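# Push cube out of channel's ledge end and lift it

## Task

Keeping the hand out of the channel, shove the cube out through the channel end that has the short ledge and raised lip, then hold the cube up past that end so its centre sits at least one cube width higher than the channel's roof.

## Robot and tools

Robot: one six-joint arm (a UFACTORY 850-type arm) with a two-finger parallel gripper and a wrist camera. There is only this one arm, so every row of numbers drives it alone.

Frame: all reported positions use the scene frame. Its origin lies on the table surface straight beneath the arm's base; +z is up, and +y is to the left when facing along +x. The base itself may sit slightly tilted relative to the table. The reported hand position can be off from the real one, more so when the arm is stretched far out.

Tool execute_actions takes "actions", a list holding zero or one item, plus an optional "pictures" boolean (images are included by default). Three forms:
- {"actions": []} commands nothing and just returns the current state.
- {"actions": [{"rows": [[...]], "steps": N}]} runs a motion of N control steps, N from 1 to 15 (default 15); each step lasts 1/30 s. Each row covers one step; when there are fewer rows than steps, the final row keeps being used.
- {"actions": [{"steps": N}]} with no rows is a pause of up to 300 steps, counted from the previous result; time spent writing is included in that count.
A refused call does nothing to the robot.

Each row is seven plain numbers in this order: waist, shoulder, elbow, forearm roll, wrist pitch, wrist roll, then gripper opening. The first six are absolute joint target angles in radians, in the same form the Joint positions line shows; they are destinations, not offsets. Stated ranges: waist -6.283 to 6.283, shoulder -2.304 to 2.304, elbow -4.224 to 0.061, forearm roll -6.283 to 6.283, wrist pitch -2.164 to 2.164, wrist roll -6.283 to 6.283. A target more than 0.010 rad beyond a range end, and farther out than the joint's last reported angle, gets the call refused. True limits can differ from the stated ones by up to 0.010 rad; asking beyond the true end only moves the joint up to it, and the result may then print "joint sent to its limit" (possibly referring to an earlier motion still running). Missing that line does not prove there is more room. The seventh number is the opening, from -1 (closed) to +1 (fully open, pad gap 0.084 m).

Motion limits: joint targets move at most 3.14 rad/s, reach that speed after about 0.16 s, and joints are coordinated to arrive together. Each step the target sent is capped at 0.623 rad from the measured angle, and targets are scaled back if they would move the gripper more than 70 mm from where it is measured. Far goals therefore need several calls. Between calls the arm keeps heading to the last row sent until it is nearly still or a step is HELD.

Gripper geometry: fingers point along the gripper's +z axis and close along its y axis. end_effector_position (link pinch) is the spot between the pads when closed, roughly 2 cm short of the fingertips; closing pushes the tips about 10 mm farther along +z.

Result lines: end_effector_position (m) and end_effector_quat_wxyz, plus linear (m/s) and angular (rad/s) velocities, all in the scene frame. Joint positions and Joint velocities list the six joints in row order (rad, rad/s), then the pad gap (m, m/s). grip_measured is the measured opening on the command scale. "joint command not followed" means the clearance checker altered or blocked targets (mounting blocks and posts count as arm). HELD marks steps where your row was partly or wholly not sent. MOTOR HOT appears from 65 °C; at 80 °C an OVER-TEMPERATURE FAULT brakes the arm until it cools. Holding loads heats motors, even while idle.

Gripping: to hold something, keep commanding an opening well under grip_measured; a larger gap means more squeeze, up to about 24 N per pad for objects up to roughly 6 cm. Fast closing can press harder and even pop the fingers open. Re-sending the read grip_measured still gives light pressure, weaker for wide parts, which may slip.

Torque fault: if contact torque reaches a joint's load limit (N m: waist 55.2, shoulder 55.2, elbow 46, forearm roll 24.8, wrist pitch 17.4, wrist roll 17.4; held weight counts), the arm halts, backs that joint off slightly, stays still 10 seconds and drops the rest of the call.

Tool zoom_image: {"camera": name, "region": [x0, y0, x1, y1]} in pixels of that camera's most recent image, origin top-left, at most 504 by 504. Cameras: cam_head_left, cam_head_right, cam_high, cam_low, cam_wrist, each 896x504. Calibration data (intrinsics K, distortion, world-to-camera transforms) are provided; fixed cameras may be off by up to about 2.3 degrees and 9 mm.

Tool read_manual: optional "section" ("licences"); returns licence text only and does not move anything.

Tool finished_scene: {"scene": number}; ends the current scene irreversibly and reports whether it succeeded. The goal must be met and remain met at that moment. Replying with no tool call also ends things.

Avoid: reaching into the channel, knocking anything off the table, dropping or letting the cube slip, slamming, striking hard, or pushing very forcefully. Loose objects may occasionally get nudged by an outside disturbance. Prefer smooth, efficient motion and short pauses.

Each tool is called after "Request:" in YAML: its name, and indented under it one key for each argument.

## Session

Request:
execute_actions:
  actions: []

Scene clock: 0.00 s of 4350.00 s.
end_effector_position=(+0.0133, +0.0418, +0.2670) grip_measured=+1.00 end_effector_quat_wxyz=(-0.082, +0.466, +0.617, -0.628) end_effector_velocity=(+0.000, +0.000, -0.000) end_effector_angular_velocity=(-0.001, -0.002, -0.000)
Joint positions: [ 0.967 -1.2   -0.782  0.233 -1.298 -0.666  0.084]
Joint velocities: [ 0.    -0.    -0.001  0.     0.     0.002 -0.   ]
Motor temperatures (°C, as the motors report them): [27 27 29 28 31 32]
camera_calibration (this result's frames):
cam_wrist: T_world_to_cam=[[0.475479, -0.227812, -0.849718, 0.264365], [0.54378, -0.683158, 0.487441, -0.0433561], [-0.691537, -0.693828, -0.200948, 0.219533], [0, 0, 0, 1]] pos_world=[0.0496916, 0.182925, 0.289884]

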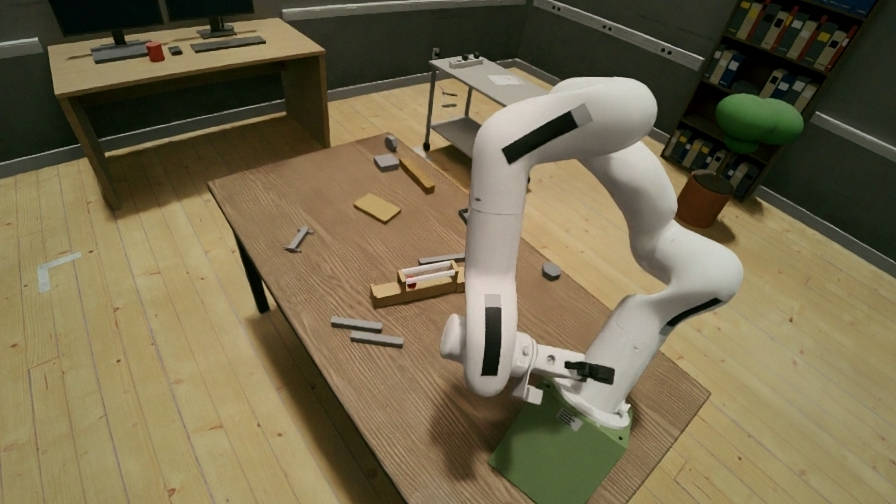

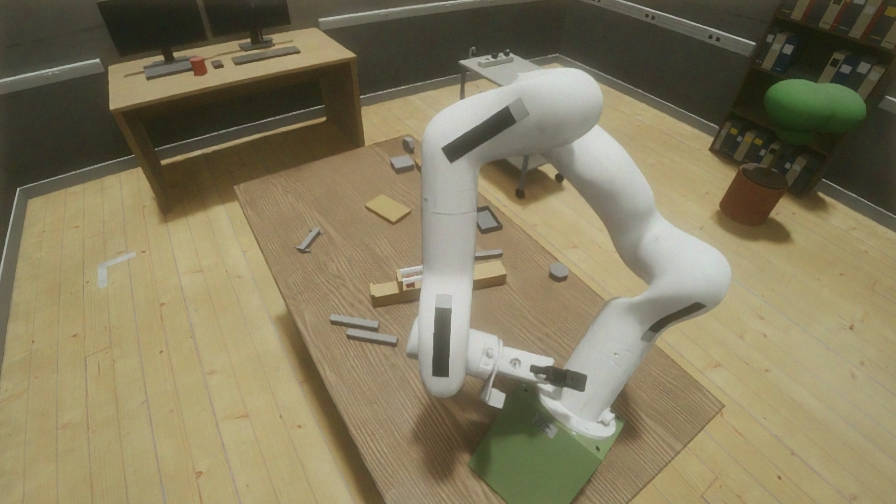

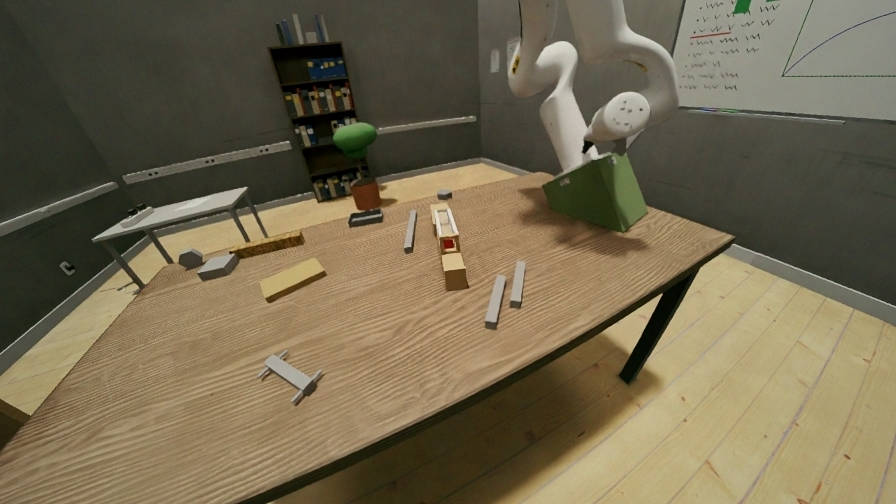

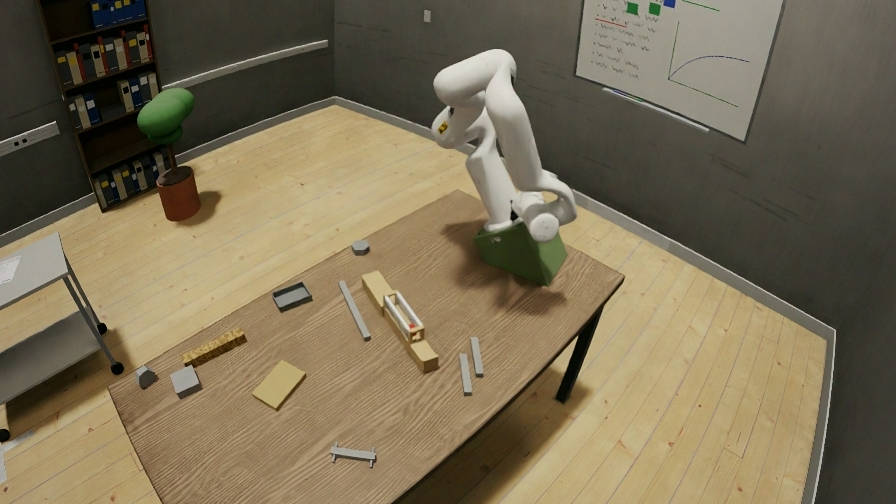

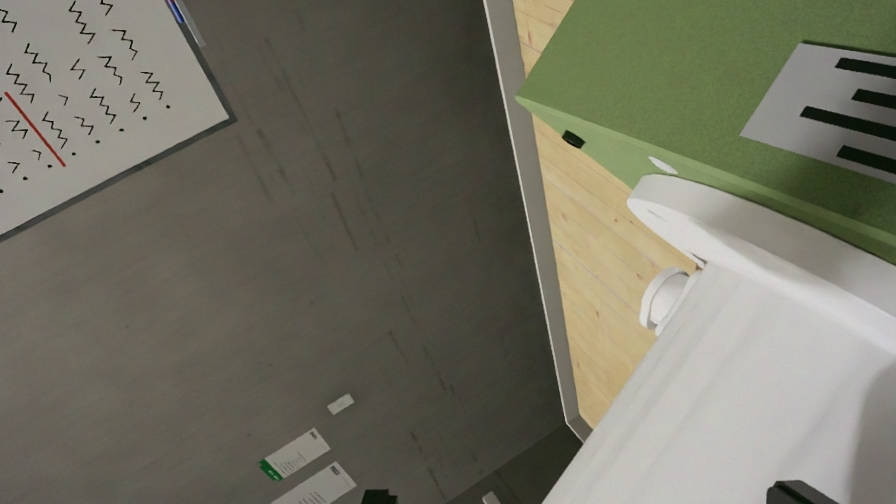

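Request:
zoom_image:
  camera: "cam_low"
  region: [320,260,500,405]

Request:
zoom_image:
  camera: "cam_head_left"
  region: [320,240,490,355]

Region (320, 260, 500, 405) of cam_low's 896x504 image, scaled by 2.800, with more detail than that image has; it fills the top 406 rows of this view, and the rest is white.

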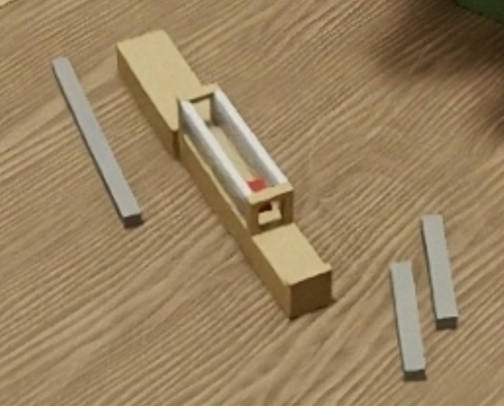

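Region (320, 240, 490, 355) of cam_head_left's 896x504 image, scaled by 2.965, with more detail than that image has; it fills the top 341 rows of this view, and the rest is white.

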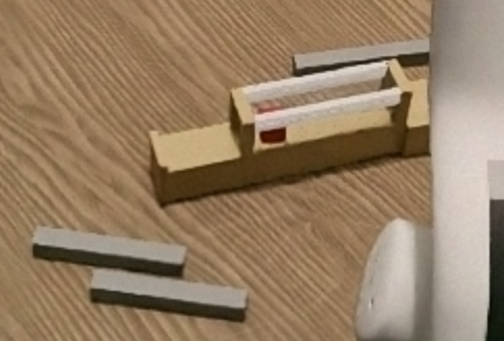

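Request:
execute_actions:
  actions:
    - {"rows":[[0.9,-0.75,-0.983,0.1,-0.63,-0.5,0.3]]}
  pictures: false

Request:
execute_actions:
  actions:
    - {"steps":25}
  pictures: false

Request:
execute_actions:
  actions:
    - {"rows":[[-0.1562,-0.4784,-0.983,-1.1216,-0.6277,-0.296,0.3]]}
  pictures: false

Request:
execute_actions:
  actions:
    - {"steps":75}

Scene clock: 21.10 s of 4350.00 s.
end_effector_position=(+0.1143, +0.1769, +0.2617) grip_measured=+0.29 end_effector_quat_wxyz=(-0.160, +0.634, +0.682, -0.327) end_effector_velocity=(+0.269, +0.283, +0.090) end_effector_angular_velocity=(+1.017, -0.787, -0.677)
Joint positions: [ 0.93  -0.949 -0.894  0.159 -0.929 -0.573  0.056]
Joint velocities: [-0.074  0.496 -0.222 -0.147  0.744  0.184 -0.001]
Motor temperatures (°C, as the motors report them): [27 28 29 28 31 32]
Steps of this call (steps 1 to 90: nothing new was sent; then 17.60 s passed at rest; steps 91 to 105: all 15 steps of this action). Readings (joint positions):
91: [0.967 -1.200 -0.782 0.233 -1.298 -0.665]
92: [0.967 -1.197 -0.783 0.232 -1.292 -0.664]
94: [0.962 -1.163 -0.796 0.222 -1.243 -0.651]
98: [0.948 -1.074 -0.839 0.196 -1.117 -0.619]
105: the state above

Scene clock: 21.93 s of 4350.00 s.
end_effector_position=(+0.2389, +0.2788, +0.3369) grip_measured=+0.29 end_effector_quat_wxyz=(-0.226, +0.720, +0.653, -0.058) end_effector_velocity=(+0.003, +0.002, +0.003) end_effector_angular_velocity=(+0.009, -0.005, -0.004)
Joint positions: [ 0.9   -0.75  -0.983  0.1   -0.63  -0.5    0.056]
Joint velocities: [-0.     0.004 -0.004 -0.     0.004 -0.001 -0.   ]
Motor temperatures (°C, as the motors report them): [27 28 29 28 31 32]
Steps of this call (steps 1 to 25: the robot went on to your last target). Readings (joint positions):
1: [0.927 -0.933 -0.902 0.154 -0.905 -0.567]
2: [0.925 -0.916 -0.909 0.149 -0.880 -0.561]
4: [0.920 -0.885 -0.923 0.140 -0.833 -0.550]
8: [0.911 -0.825 -0.950 0.122 -0.743 -0.528]
25: the state above

Scene clock: 22.43 s of 4350.00 s.
end_effector_position=(+0.3770, +0.1892, +0.3136) grip_measured=+0.29 end_effector_quat_wxyz=(-0.202, +0.769, +0.606, -0.015) end_effector_velocity=(+0.271, -0.248, -0.095) end_effector_angular_velocity=(-0.090, -0.169, -0.297)
Joint positions: [ 0.626 -0.648 -0.983 -0.175 -0.629 -0.423  0.056]
Joint velocities: [-0.621  0.181  0.001 -0.619  0.002  0.137  0.   ]
Motor temperatures (°C, as the motors report them): [27 28 29 28 31 32]
Steps of this call (steps 1 to 15: all 15 steps of this action). Readings (joint positions):
1: [0.900 -0.750 -0.983 0.100 -0.630 -0.500]
2: [0.896 -0.748 -0.982 0.094 -0.630 -0.498]
4: [0.858 -0.732 -0.982 0.056 -0.630 -0.485]
8: [0.771 -0.696 -0.983 -0.030 -0.630 -0.460]
15: the state above

Scene clock: 24.93 s of 4350.00 s.
end_effector_position=(+0.5582, -0.2426, +0.1501) grip_measured=+0.29 end_effector_quat_wxyz=(+0.003, +0.830, +0.558, +0.002) end_effector_velocity=(-0.000, -0.000, +0.000) end_effector_angular_velocity=(+0.000, +0.000, +0.001)
Joint positions: [-0.156 -0.478 -0.983 -1.122 -0.628 -0.296  0.056]
Joint velocities: [-0.     0.001  0.001  0.     0.    -0.001 -0.   ]
Motor temperatures (°C, as the motors report them): [27 28 29 28 31 32]
Steps of this call (steps 1 to 60: the robot went on to your last target; steps 61 to 75: nothing new was sent). Readings (joint positions):
1: [0.605 -0.642 -0.983 -0.195 -0.629 -0.419]
2: [0.584 -0.636 -0.983 -0.216 -0.629 -0.415]
4: [0.543 -0.625 -0.983 -0.257 -0.629 -0.406]
8: [0.460 -0.606 -0.983 -0.340 -0.629 -0.392]
75: the state above
The arm was judged still, so your last target was given up. Only a new action makes it travel on or press farther. Fingers that are still opening or closing keep moving.
camera_calibration (this result's frames):
cam_wrist: T_world_to_cam=[[0.923751, -0.382925, 0.00726248, -0.575277], [-0.382864, -0.923765, -0.00853866, 0.0563645], [0.00997849, 0.00510706, -0.999937, 0.273433], [0, 0, 0, 1]] pos_world=[0.550264, -0.169617, 0.278075]

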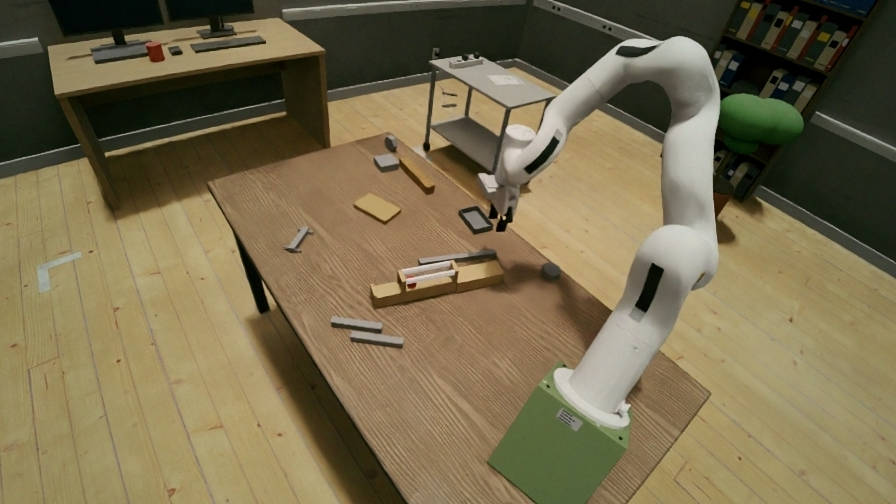

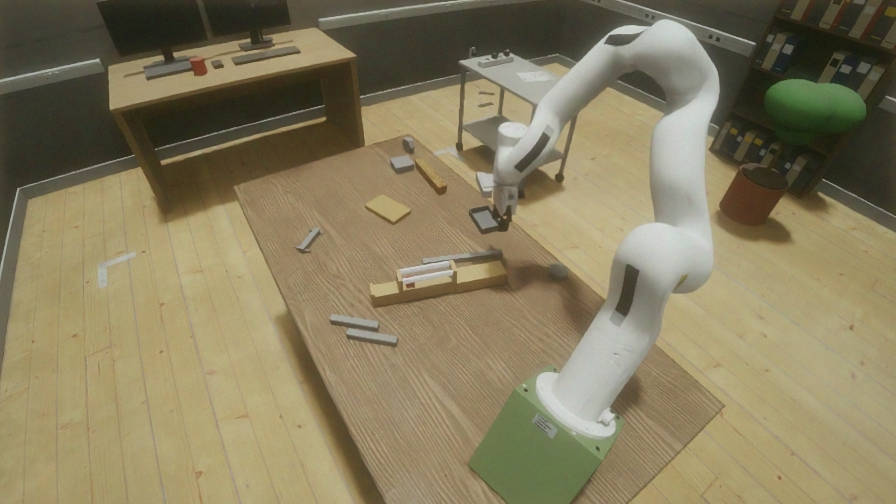

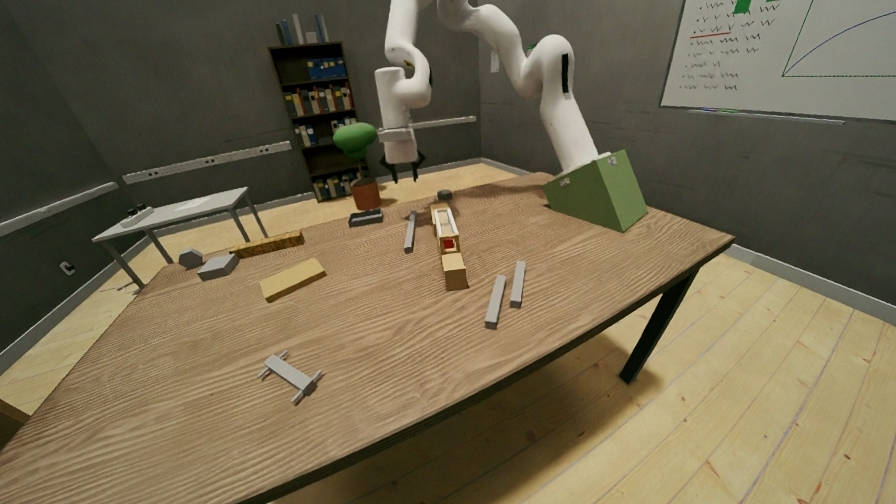

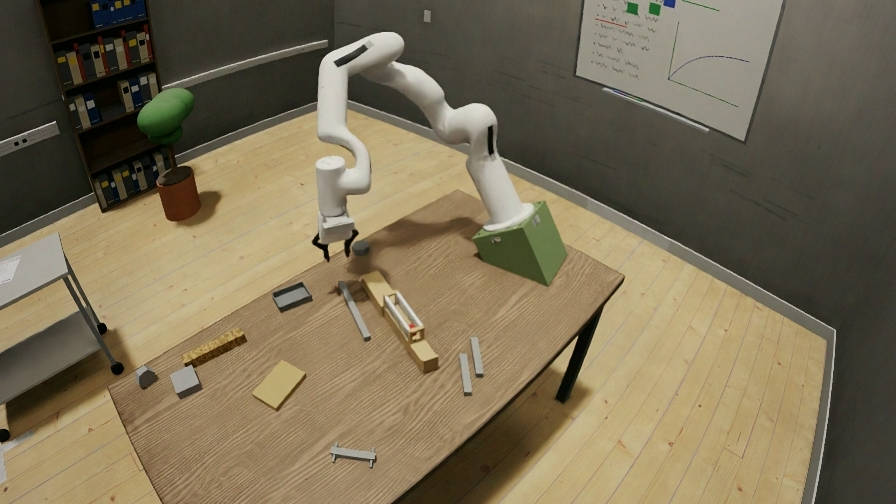

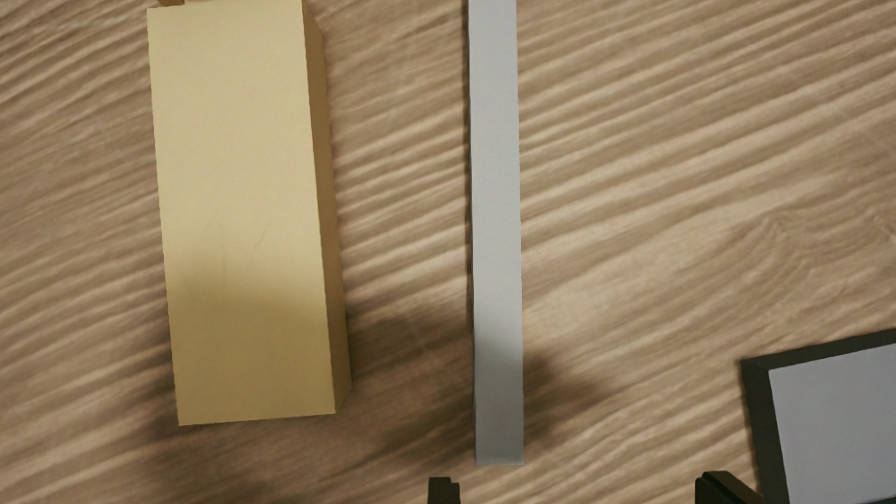

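Request:
execute_actions:
  actions:
    - {"rows":[[-0.2601,-0.7308,-1.0444,-1.4816,-0.5361,0.003,0.3]]}
  pictures: false

Request:
execute_actions:
  actions:
    - {"steps":20}
  pictures: false

Request:
execute_actions:
  actions:
    - {"rows":[[-0.2601,-0.7308,-1.0444,-1.4816,-0.5361,0.003,-0.9]]}

Request:
zoom_image:
  camera: "cam_head_left"
  region: [360,200,540,320]

Scene clock: 39.33 s of 4350.00 s.
end_effector_position=(+0.5533, -0.2290, +0.0280) grip_measured=+0.29 end_effector_quat_wxyz=(+0.003, +0.826, +0.564, +0.002) end_effector_velocity=(+0.000, +0.011, -0.054) end_effector_angular_velocity=(+0.020, -0.016, +0.001)
Joint positions: [-0.256 -0.721 -1.041 -1.467 -0.54  -0.01   0.056]
Joint velocities: [-0.044 -0.112 -0.04  -0.175  0.046  0.15   0.   ]
Motor temperatures (°C, as the motors report them): [27 28 29 28 31 32]
Steps of this call (steps 1 to 90: nothing new was sent; then 10.90 s passed at rest; steps 91 to 105: all 15 steps of this action). Readings (joint positions):
91: [-0.156 -0.479 -0.983 -1.122 -0.628 -0.296]
92: [-0.157 -0.482 -0.984 -1.127 -0.626 -0.291]
94: [-0.171 -0.516 -0.994 -1.177 -0.613 -0.248]
98: [-0.213 -0.617 -1.016 -1.318 -0.578 -0.133]
105: the state above

Scene clock: 40.00 s of 4350.00 s.
end_effector_position=(+0.5530, -0.2279, +0.0232) grip_measured=+0.29 end_effector_quat_wxyz=(+0.003, +0.826, +0.564, +0.002) end_effector_velocity=(+0.000, -0.000, -0.000) end_effector_angular_velocity=(-0.000, -0.001, +0.001)
Joint positions: [-0.26  -0.731 -1.044 -1.482 -0.536  0.003  0.056]
Joint velocities: [ 0.    -0.    -0.001 -0.001 -0.    -0.     0.   ]
Motor temperatures (°C, as the motors report them): [27 28 29 28 31 32]
Steps of this call (steps 1 to 20: the robot went on to your last target). Readings (joint positions):
1: [-0.257 -0.724 -1.042 -1.471 -0.539 -0.006]
2: [-0.258 -0.726 -1.043 -1.475 -0.538 -0.003]
4: [-0.259 -0.728 -1.044 -1.478 -0.537 0.000]
8: [-0.260 -0.730 -1.044 -1.481 -0.536 0.002]
20: the state above

Scene clock: 40.50 s of 4350.00 s.
end_effector_position=(+0.5531, -0.2280, +0.0232) grip_measured=-0.56 end_effector_quat_wxyz=(+0.003, +0.826, +0.564, +0.002) end_effector_velocity=(-0.000, +0.000, +0.000) end_effector_angular_velocity=(+0.000, +0.001, -0.000)
Joint positions: [-0.26  -0.731 -1.044 -1.482 -0.536  0.003  0.02 ]
Joint velocities: [-0.     0.     0.001  0.     0.     0.001  0.   ]
Motor temperatures (°C, as the motors report them): [27 28 29 28 31 32]
Steps of this call (steps 1 to 15: all 15 steps of this action). Readings (joint positions):
1: [-0.260 -0.731 -1.044 -1.482 -0.536 0.003]
2: [-0.260 -0.731 -1.044 -1.482 -0.536 0.003]
4: [-0.260 -0.731 -1.044 -1.482 -0.536 0.003]
8: [-0.260 -0.731 -1.045 -1.482 -0.536 0.003]
15: the state above
camera_calibration (this result's frames):
cam_wrist: T_world_to_cam=[[0.92986, -0.367839, 0.00739997, -0.563993], [-0.367779, -0.929876, -0.00837573, 0.0570732], [0.00996198, 0.0050667, -0.999938, 0.146499], [0, 0, 0, 1]] pos_world=[0.543966, -0.15513, 0.151141]

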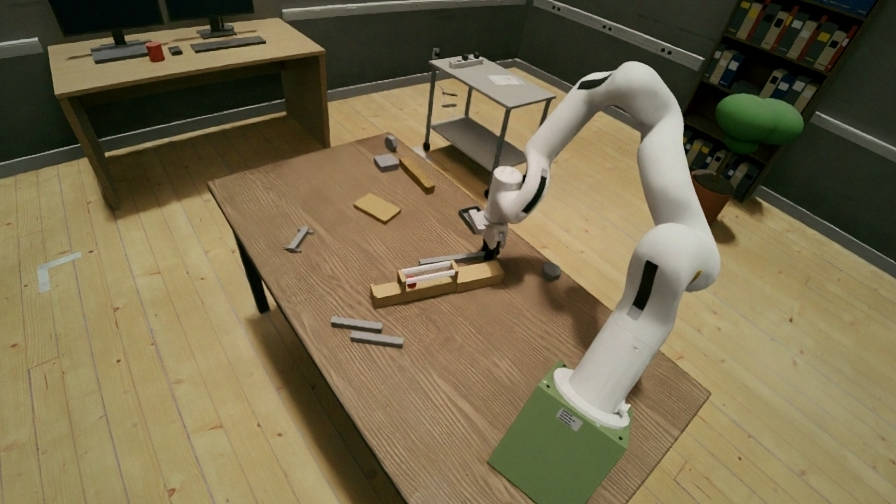

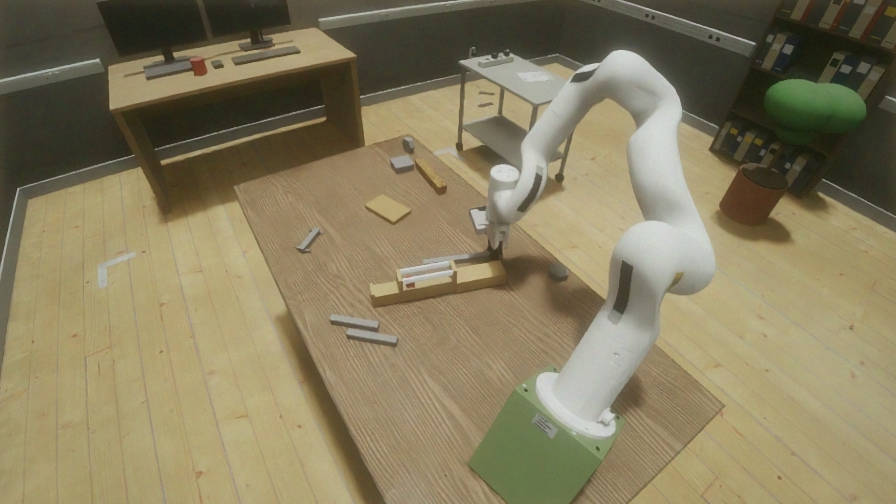

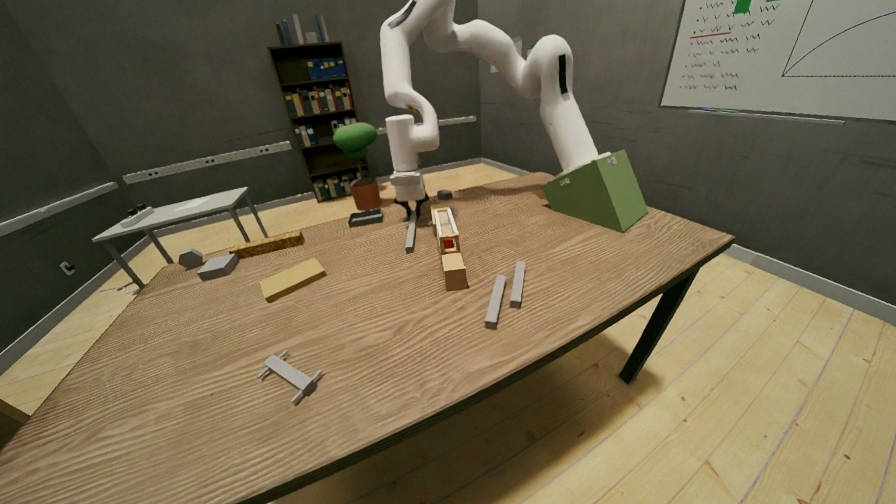

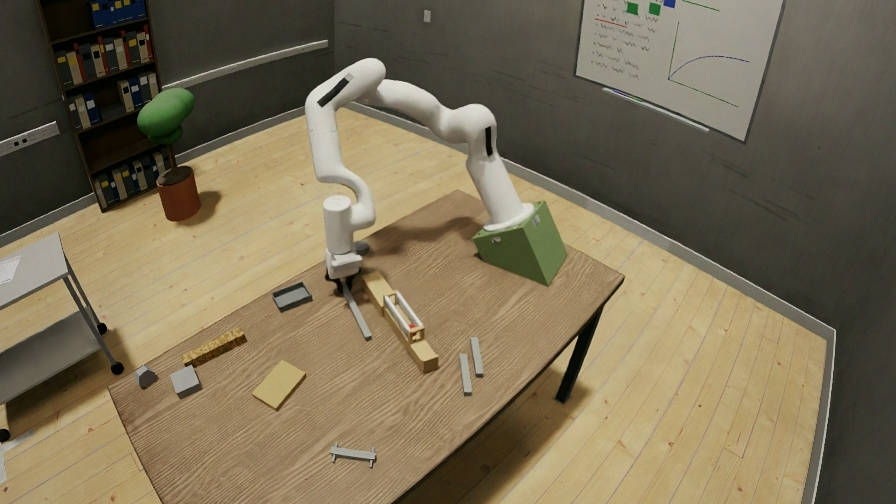

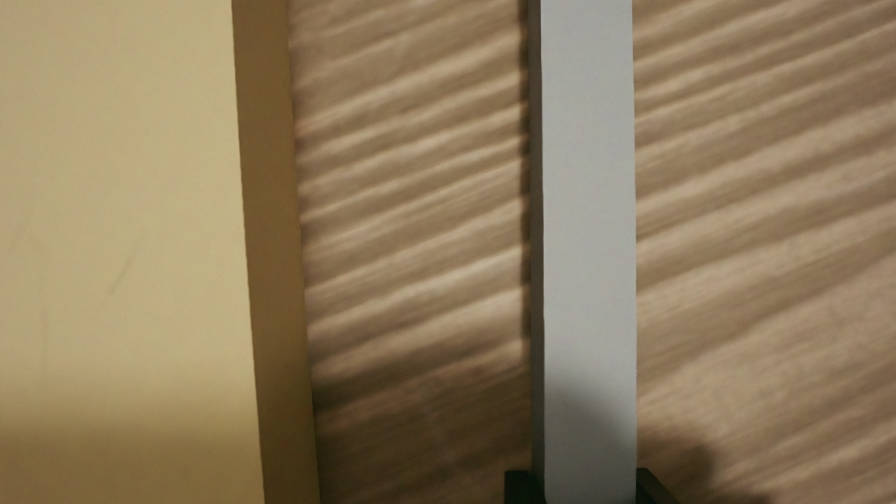

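Region (360, 200, 540, 320) of cam_head_left's 896x504 image, scaled by 2.800, with more detail than that image has.

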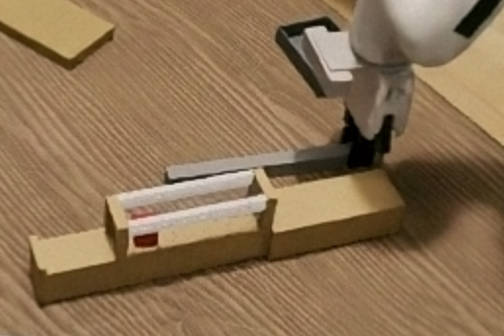

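Request:
execute_actions:
  actions:
    - {"rows":[[-0.208,-0.605,-1.014,-1.30,-0.582,-0.15,-1]]}
  pictures: false

Request:
execute_actions:
  actions:
    - {"rows":[[-0.1562,-0.4784,-0.983,-1.1216,-0.6277,-0.312,-1]]}
  pictures: false

Request:
execute_actions:
  actions:
    - {"rows":[[-0.3356,-0.2916,-0.6696,-1.4379,-0.5177,-0.188,-1]]}
  pictures: false

Request:
execute_actions:
  actions:
    - {"steps":20}

Request:
zoom_image:
  camera: "cam_head_left"
  region: [360,200,540,320]

Scene clock: 56.77 s of 4350.00 s.
end_effector_position=(+0.5595, -0.2385, +0.0860) grip_measured=-0.56 end_effector_quat_wxyz=(+0.008, +0.828, +0.561, -0.001) end_effector_velocity=(+0.002, -0.002, +0.007) end_effector_angular_velocity=(-0.000, -0.003, +0.000)
Joint positions: [-0.209 -0.607 -1.014 -1.302 -0.582 -0.148  0.02 ]
Joint velocities: [ 0.005  0.014  0.001  0.019 -0.005 -0.018 -0.   ]
Motor temperatures (°C, as the motors report them): [27 28 29 28 31 32]
Steps of this call (steps 1 to 15: the robot went on to your last target; steps 16 to 90: nothing new was sent; then 12.77 s passed at rest; steps 91 to 105: all 15 steps of this action). Readings (joint positions):
91: [-0.260 -0.731 -1.044 -1.481 -0.536 0.003]
92: [-0.259 -0.728 -1.043 -1.476 -0.537 -0.002]
94: [-0.246 -0.696 -1.033 -1.427 -0.550 -0.044]
98: [-0.215 -0.623 -1.020 -1.328 -0.575 -0.125]
105: the state above

Scene clock: 57.27 s of 4350.00 s.
end_effector_position=(+0.5579, -0.2425, +0.1492) grip_measured=-0.56 end_effector_quat_wxyz=(+0.003, +0.826, +0.564, +0.002) end_effector_velocity=(-0.000, -0.000, +0.007) end_effector_angular_velocity=(+0.003, -0.000, +0.002)
Joint positions: [-0.157 -0.48  -0.983 -1.124 -0.627 -0.31   0.02 ]
Joint velocities: [ 0.005  0.013  0.003  0.019 -0.005 -0.018 -0.   ]
Motor temperatures (°C, as the motors report them): [27 28 29 28 31 32]
Steps of this call (steps 1 to 15: all 15 steps of this action). Readings (joint positions):
1: [-0.209 -0.606 -1.014 -1.301 -0.582 -0.149]
2: [-0.207 -0.603 -1.013 -1.295 -0.583 -0.155]
4: [-0.194 -0.569 -1.003 -1.247 -0.596 -0.200]
8: [-0.163 -0.496 -0.989 -1.149 -0.620 -0.286]
15: the state above

Scene clock: 57.77 s of 4350.00 s.
end_effector_position=(+0.4417, -0.2918, +0.1206) grip_measured=-0.43 end_effector_quat_wxyz=(+0.004, +0.810, +0.586, +0.002) end_effector_velocity=(-0.073, -0.009, -0.012) end_effector_angular_velocity=(+0.019, +0.007, +0.045)
Joint positions: [-0.327 -0.3   -0.685 -1.423 -0.523 -0.193  0.025]
Joint velocities: [-0.091  0.099  0.173 -0.171  0.058  0.065  0.013]
Motor temperatures (°C, as the motors report them): [27 28 29 28 31 32]
Steps of this call (steps 1 to 15: all 15 steps of this action). Readings (joint positions):
1: [-0.157 -0.480 -0.983 -1.123 -0.627 -0.311]
2: [-0.160 -0.476 -0.978 -1.128 -0.624 -0.308]
4: [-0.185 -0.449 -0.933 -1.174 -0.606 -0.290]
8: [-0.252 -0.380 -0.817 -1.290 -0.568 -0.245]
15: the state above

Scene clock: 58.43 s of 4350.00 s.
end_effector_position=(+0.4349, -0.2923, +0.1193) grip_measured=-0.41 end_effector_quat_wxyz=(+0.003, +0.809, +0.588, +0.002) end_effector_velocity=(-0.001, +0.000, -0.000) end_effector_angular_velocity=(+0.000, +0.001, +0.003)
Joint positions: [-0.336 -0.292 -0.67  -1.438 -0.518 -0.188  0.026]
Joint velocities: [ 0.    -0.001  0.001 -0.001 -0.    -0.001  0.   ]
Motor temperatures (°C, as the motors report them): [27 28 29 28 31 32]
Steps of this call (steps 1 to 20: the robot went on to your last target). Readings (joint positions):
1: [-0.330 -0.297 -0.681 -1.428 -0.521 -0.191]
2: [-0.332 -0.296 -0.677 -1.431 -0.520 -0.190]
4: [-0.333 -0.294 -0.674 -1.434 -0.519 -0.189]
8: [-0.335 -0.292 -0.671 -1.437 -0.518 -0.188]
20: the state above
camera_calibration (this result's frames):
cam_wrist: T_world_to_cam=[[0.949629, -0.31329, 0.00734349, -0.471181], [-0.313232, -0.949642, -0.00806398, -0.0749407], [0.00950006, 0.00535757, -0.999941, 0.244385], [0, 0, 0, 1]] pos_world=[0.421652, -0.220093, 0.247226]

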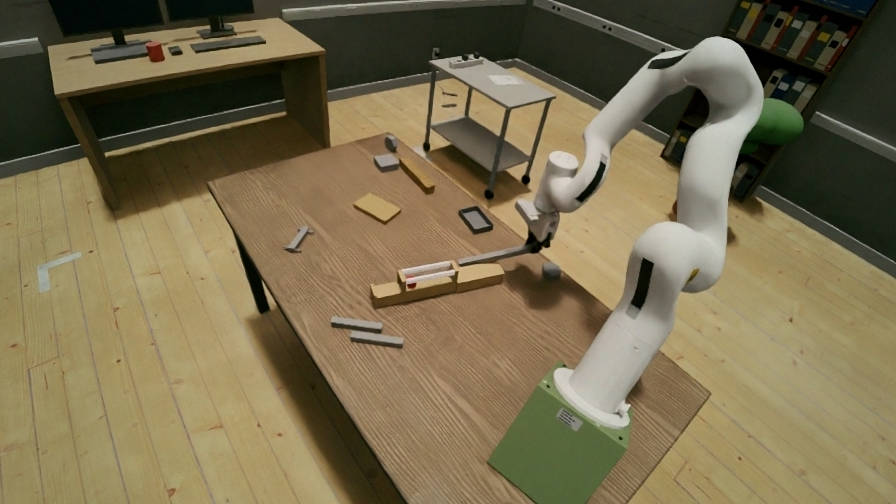

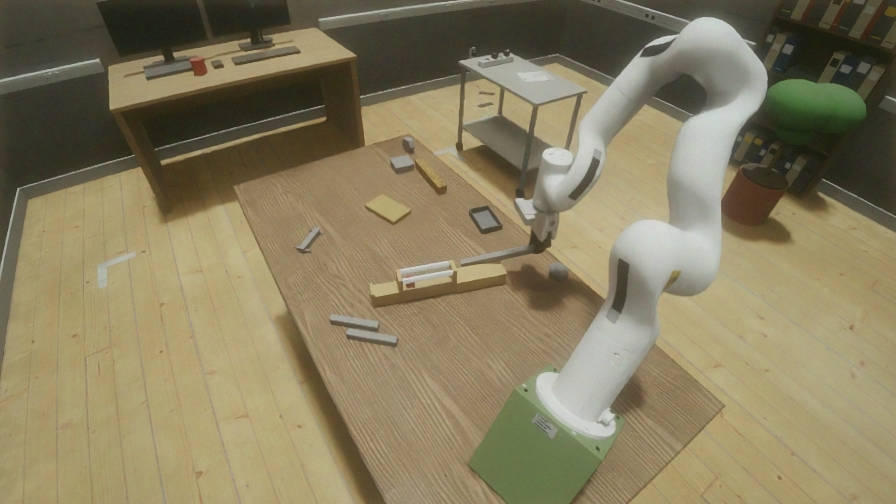

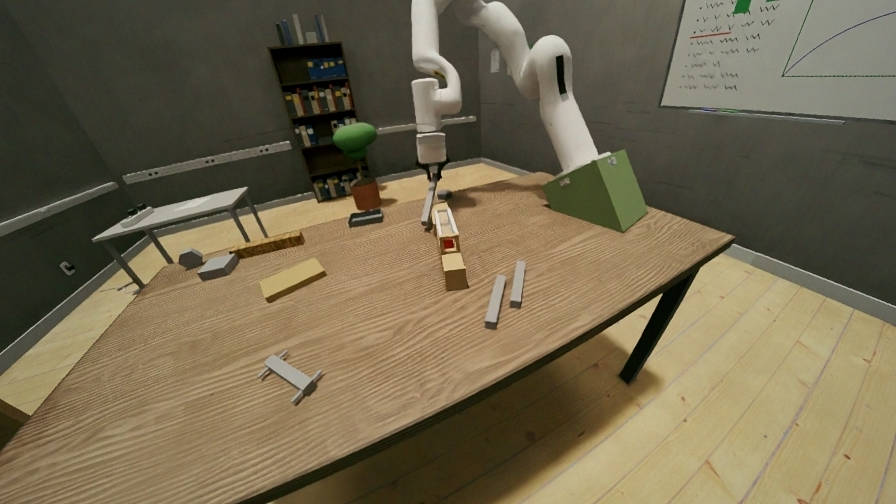

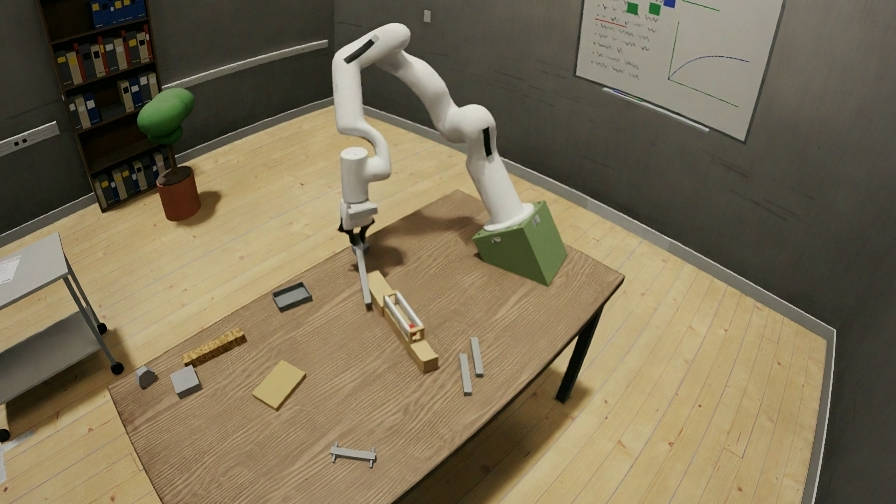

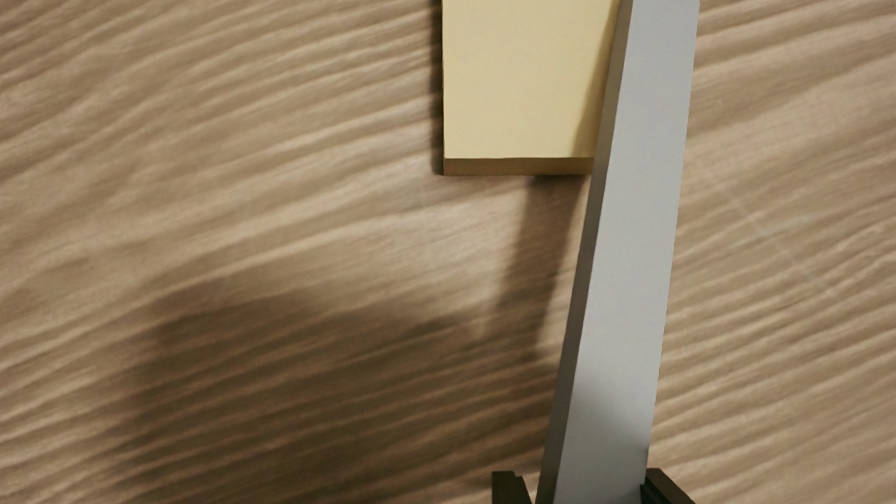

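Region (360, 200, 540, 320) of cam_head_left's 896x504 image, scaled by 2.800, with more detail than that image has.

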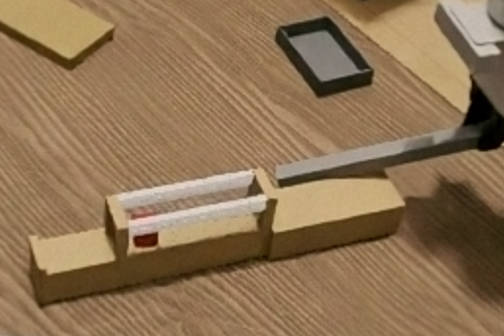

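Request:
execute_actions:
  actions:
    - {"rows":[[-0.3356,-0.2916,-0.6696,-1.4379,-0.5177,-0.1,-1],[-0.3356,-0.2916,-0.6696,-1.4379,-0.5177,-0.1,-1],[-0.3356,-0.2916,-0.6696,-1.4379,-0.5177,-0.1,-1],[-0.3356,-0.2916,-0.6696,-1.4379,-0.5177,-0.02,-1],[-0.3356,-0.2916,-0.6696,-1.4379,-0.5177,-0.02,-1],[-0.3356,-0.2916,-0.6696,-1.4379,-0.5177,-0.02,-1],[-0.3356,-0.2916,-0.6696,-1.4379,-0.5177,0.06,-1]]}
  pictures: false

Request:
execute_actions:
  actions:
    - {"rows":[[-0.306,-0.229,-0.652,-1.329,-0.535,-0.03,-1],[-0.306,-0.229,-0.652,-1.329,-0.535,-0.03,-1],[-0.306,-0.229,-0.652,-1.329,-0.535,-0.03,-1],[-0.306,-0.229,-0.652,-1.329,-0.535,-0.03,-1],[-0.306,-0.229,-0.652,-1.329,-0.535,-0.03,-1],[-0.306,-0.229,-0.652,-1.329,-0.535,-0.03,-1],[-0.276,-0.166,-0.64,-1.23,-0.56,-0.11,-1]]}

Request:
zoom_image:
  camera: "cam_head_left"
  region: [380,170,580,320]

Scene clock: 71.77 s of 4350.00 s.
end_effector_position=(+0.4346, -0.2923, +0.1192) grip_measured=-0.55 end_effector_quat_wxyz=(+0.002, +0.873, +0.488, +0.002) end_effector_velocity=(+0.001, -0.000, +0.000) end_effector_angular_velocity=(+0.001, -0.002, -0.131)
Joint positions: [-0.336 -0.292 -0.669 -1.438 -0.518  0.049  0.02 ]
Joint velocities: [ 0.    -0.    -0.002  0.     0.001  0.13  -0.002]
Motor temperatures (°C, as the motors report them): [27 28 29 28 31 32]
Steps of this call (steps 1 to 15: the robot went on to your last target; steps 16 to 90: nothing new was sent; then 9.83 s passed at rest; steps 91 to 105: all 15 steps of this action). Readings (joint positions):
91: [-0.336 -0.292 -0.670 -1.438 -0.518 -0.188]
92: [-0.336 -0.292 -0.670 -1.438 -0.518 -0.182]
94: [-0.336 -0.292 -0.669 -1.438 -0.518 -0.151]
98: [-0.336 -0.292 -0.669 -1.438 -0.518 -0.063]
105: the state above

Scene clock: 72.27 s of 4350.00 s.
end_effector_position=(+0.4305, -0.2910, +0.1670) grip_measured=-0.56 end_effector_quat_wxyz=(+0.000, +0.877, +0.481, +0.004) end_effector_velocity=(-0.007, +0.003, +0.026) end_effector_angular_velocity=(+0.007, +0.008, +0.001)
Joint positions: [-0.279 -0.172 -0.641 -1.24  -0.558 -0.102  0.02 ]
Joint velocities: [ 0.032  0.067  0.018  0.116 -0.029 -0.097 -0.   ]
Motor temperatures (°C, as the motors report them): [27 28 29 28 31 32]
Steps of this call (steps 1 to 15: all 15 steps of this action). Readings (joint positions):
1: [-0.336 -0.292 -0.669 -1.438 -0.518 0.052]
2: [-0.334 -0.289 -0.668 -1.432 -0.519 0.050]
4: [-0.325 -0.268 -0.662 -1.396 -0.525 0.023]
8: [-0.308 -0.234 -0.653 -1.337 -0.535 -0.024]
15: the state above
camera_calibration (this result's frames):
cam_wrist: T_world_to_cam=[[0.840287, -0.542128, 0.00401898, -0.485882], [-0.542033, -0.840243, -0.0138246, 0.0566486], [0.0108716, 0.00943818, -0.999896, 0.292697], [0, 0, 0, 1]] pos_world=[0.435804, -0.218574, 0.295402]

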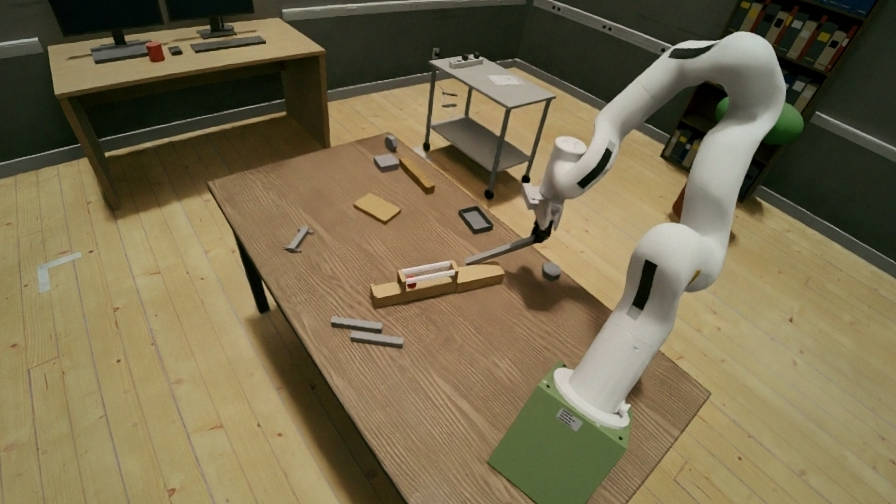

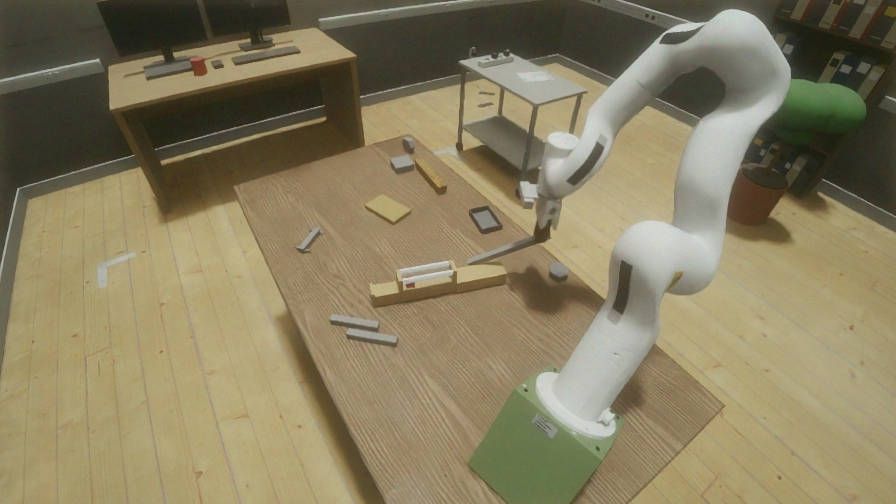

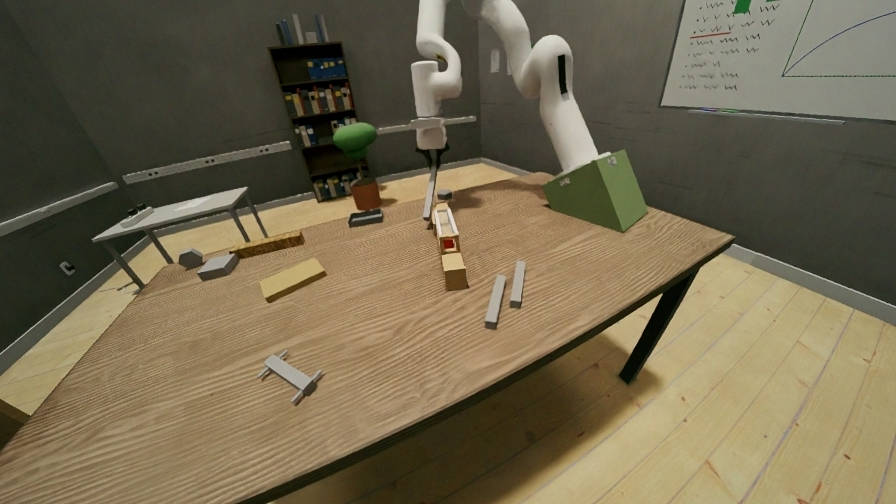

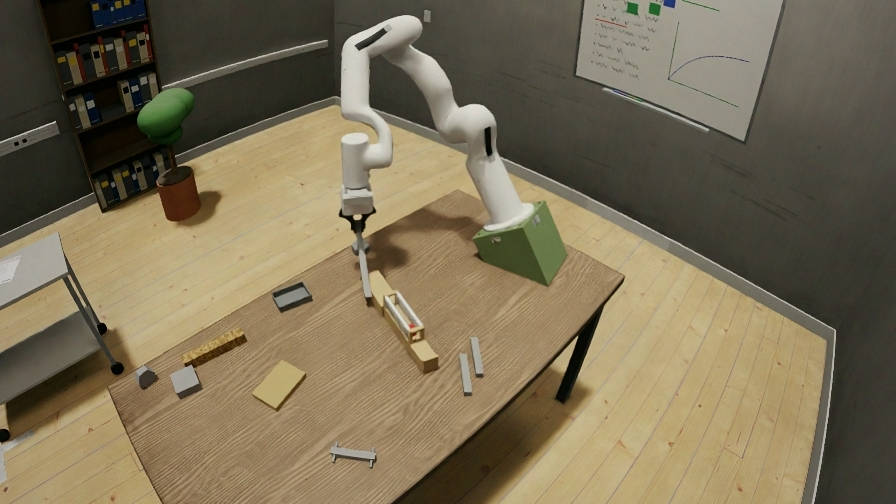

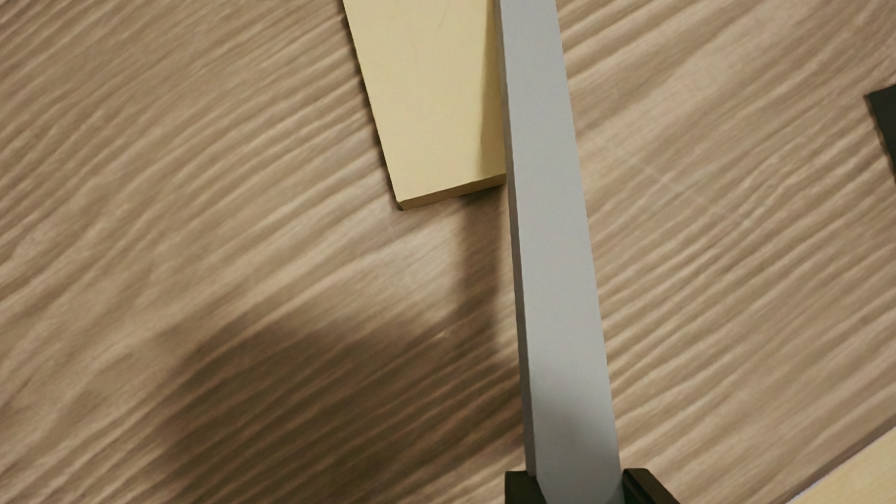

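Region (380, 170, 580, 320) of cam_head_left's 896x504 image, scaled by 2.520, with more detail than that image has; it fills the top 378 rows of this view, and the rest is white.

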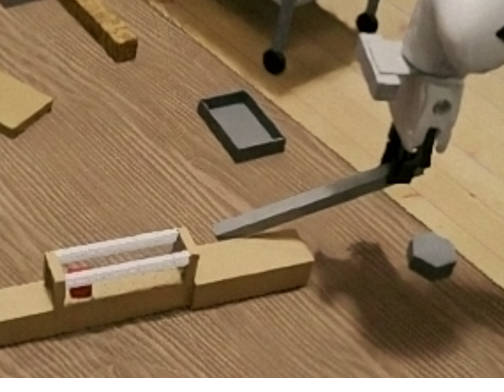

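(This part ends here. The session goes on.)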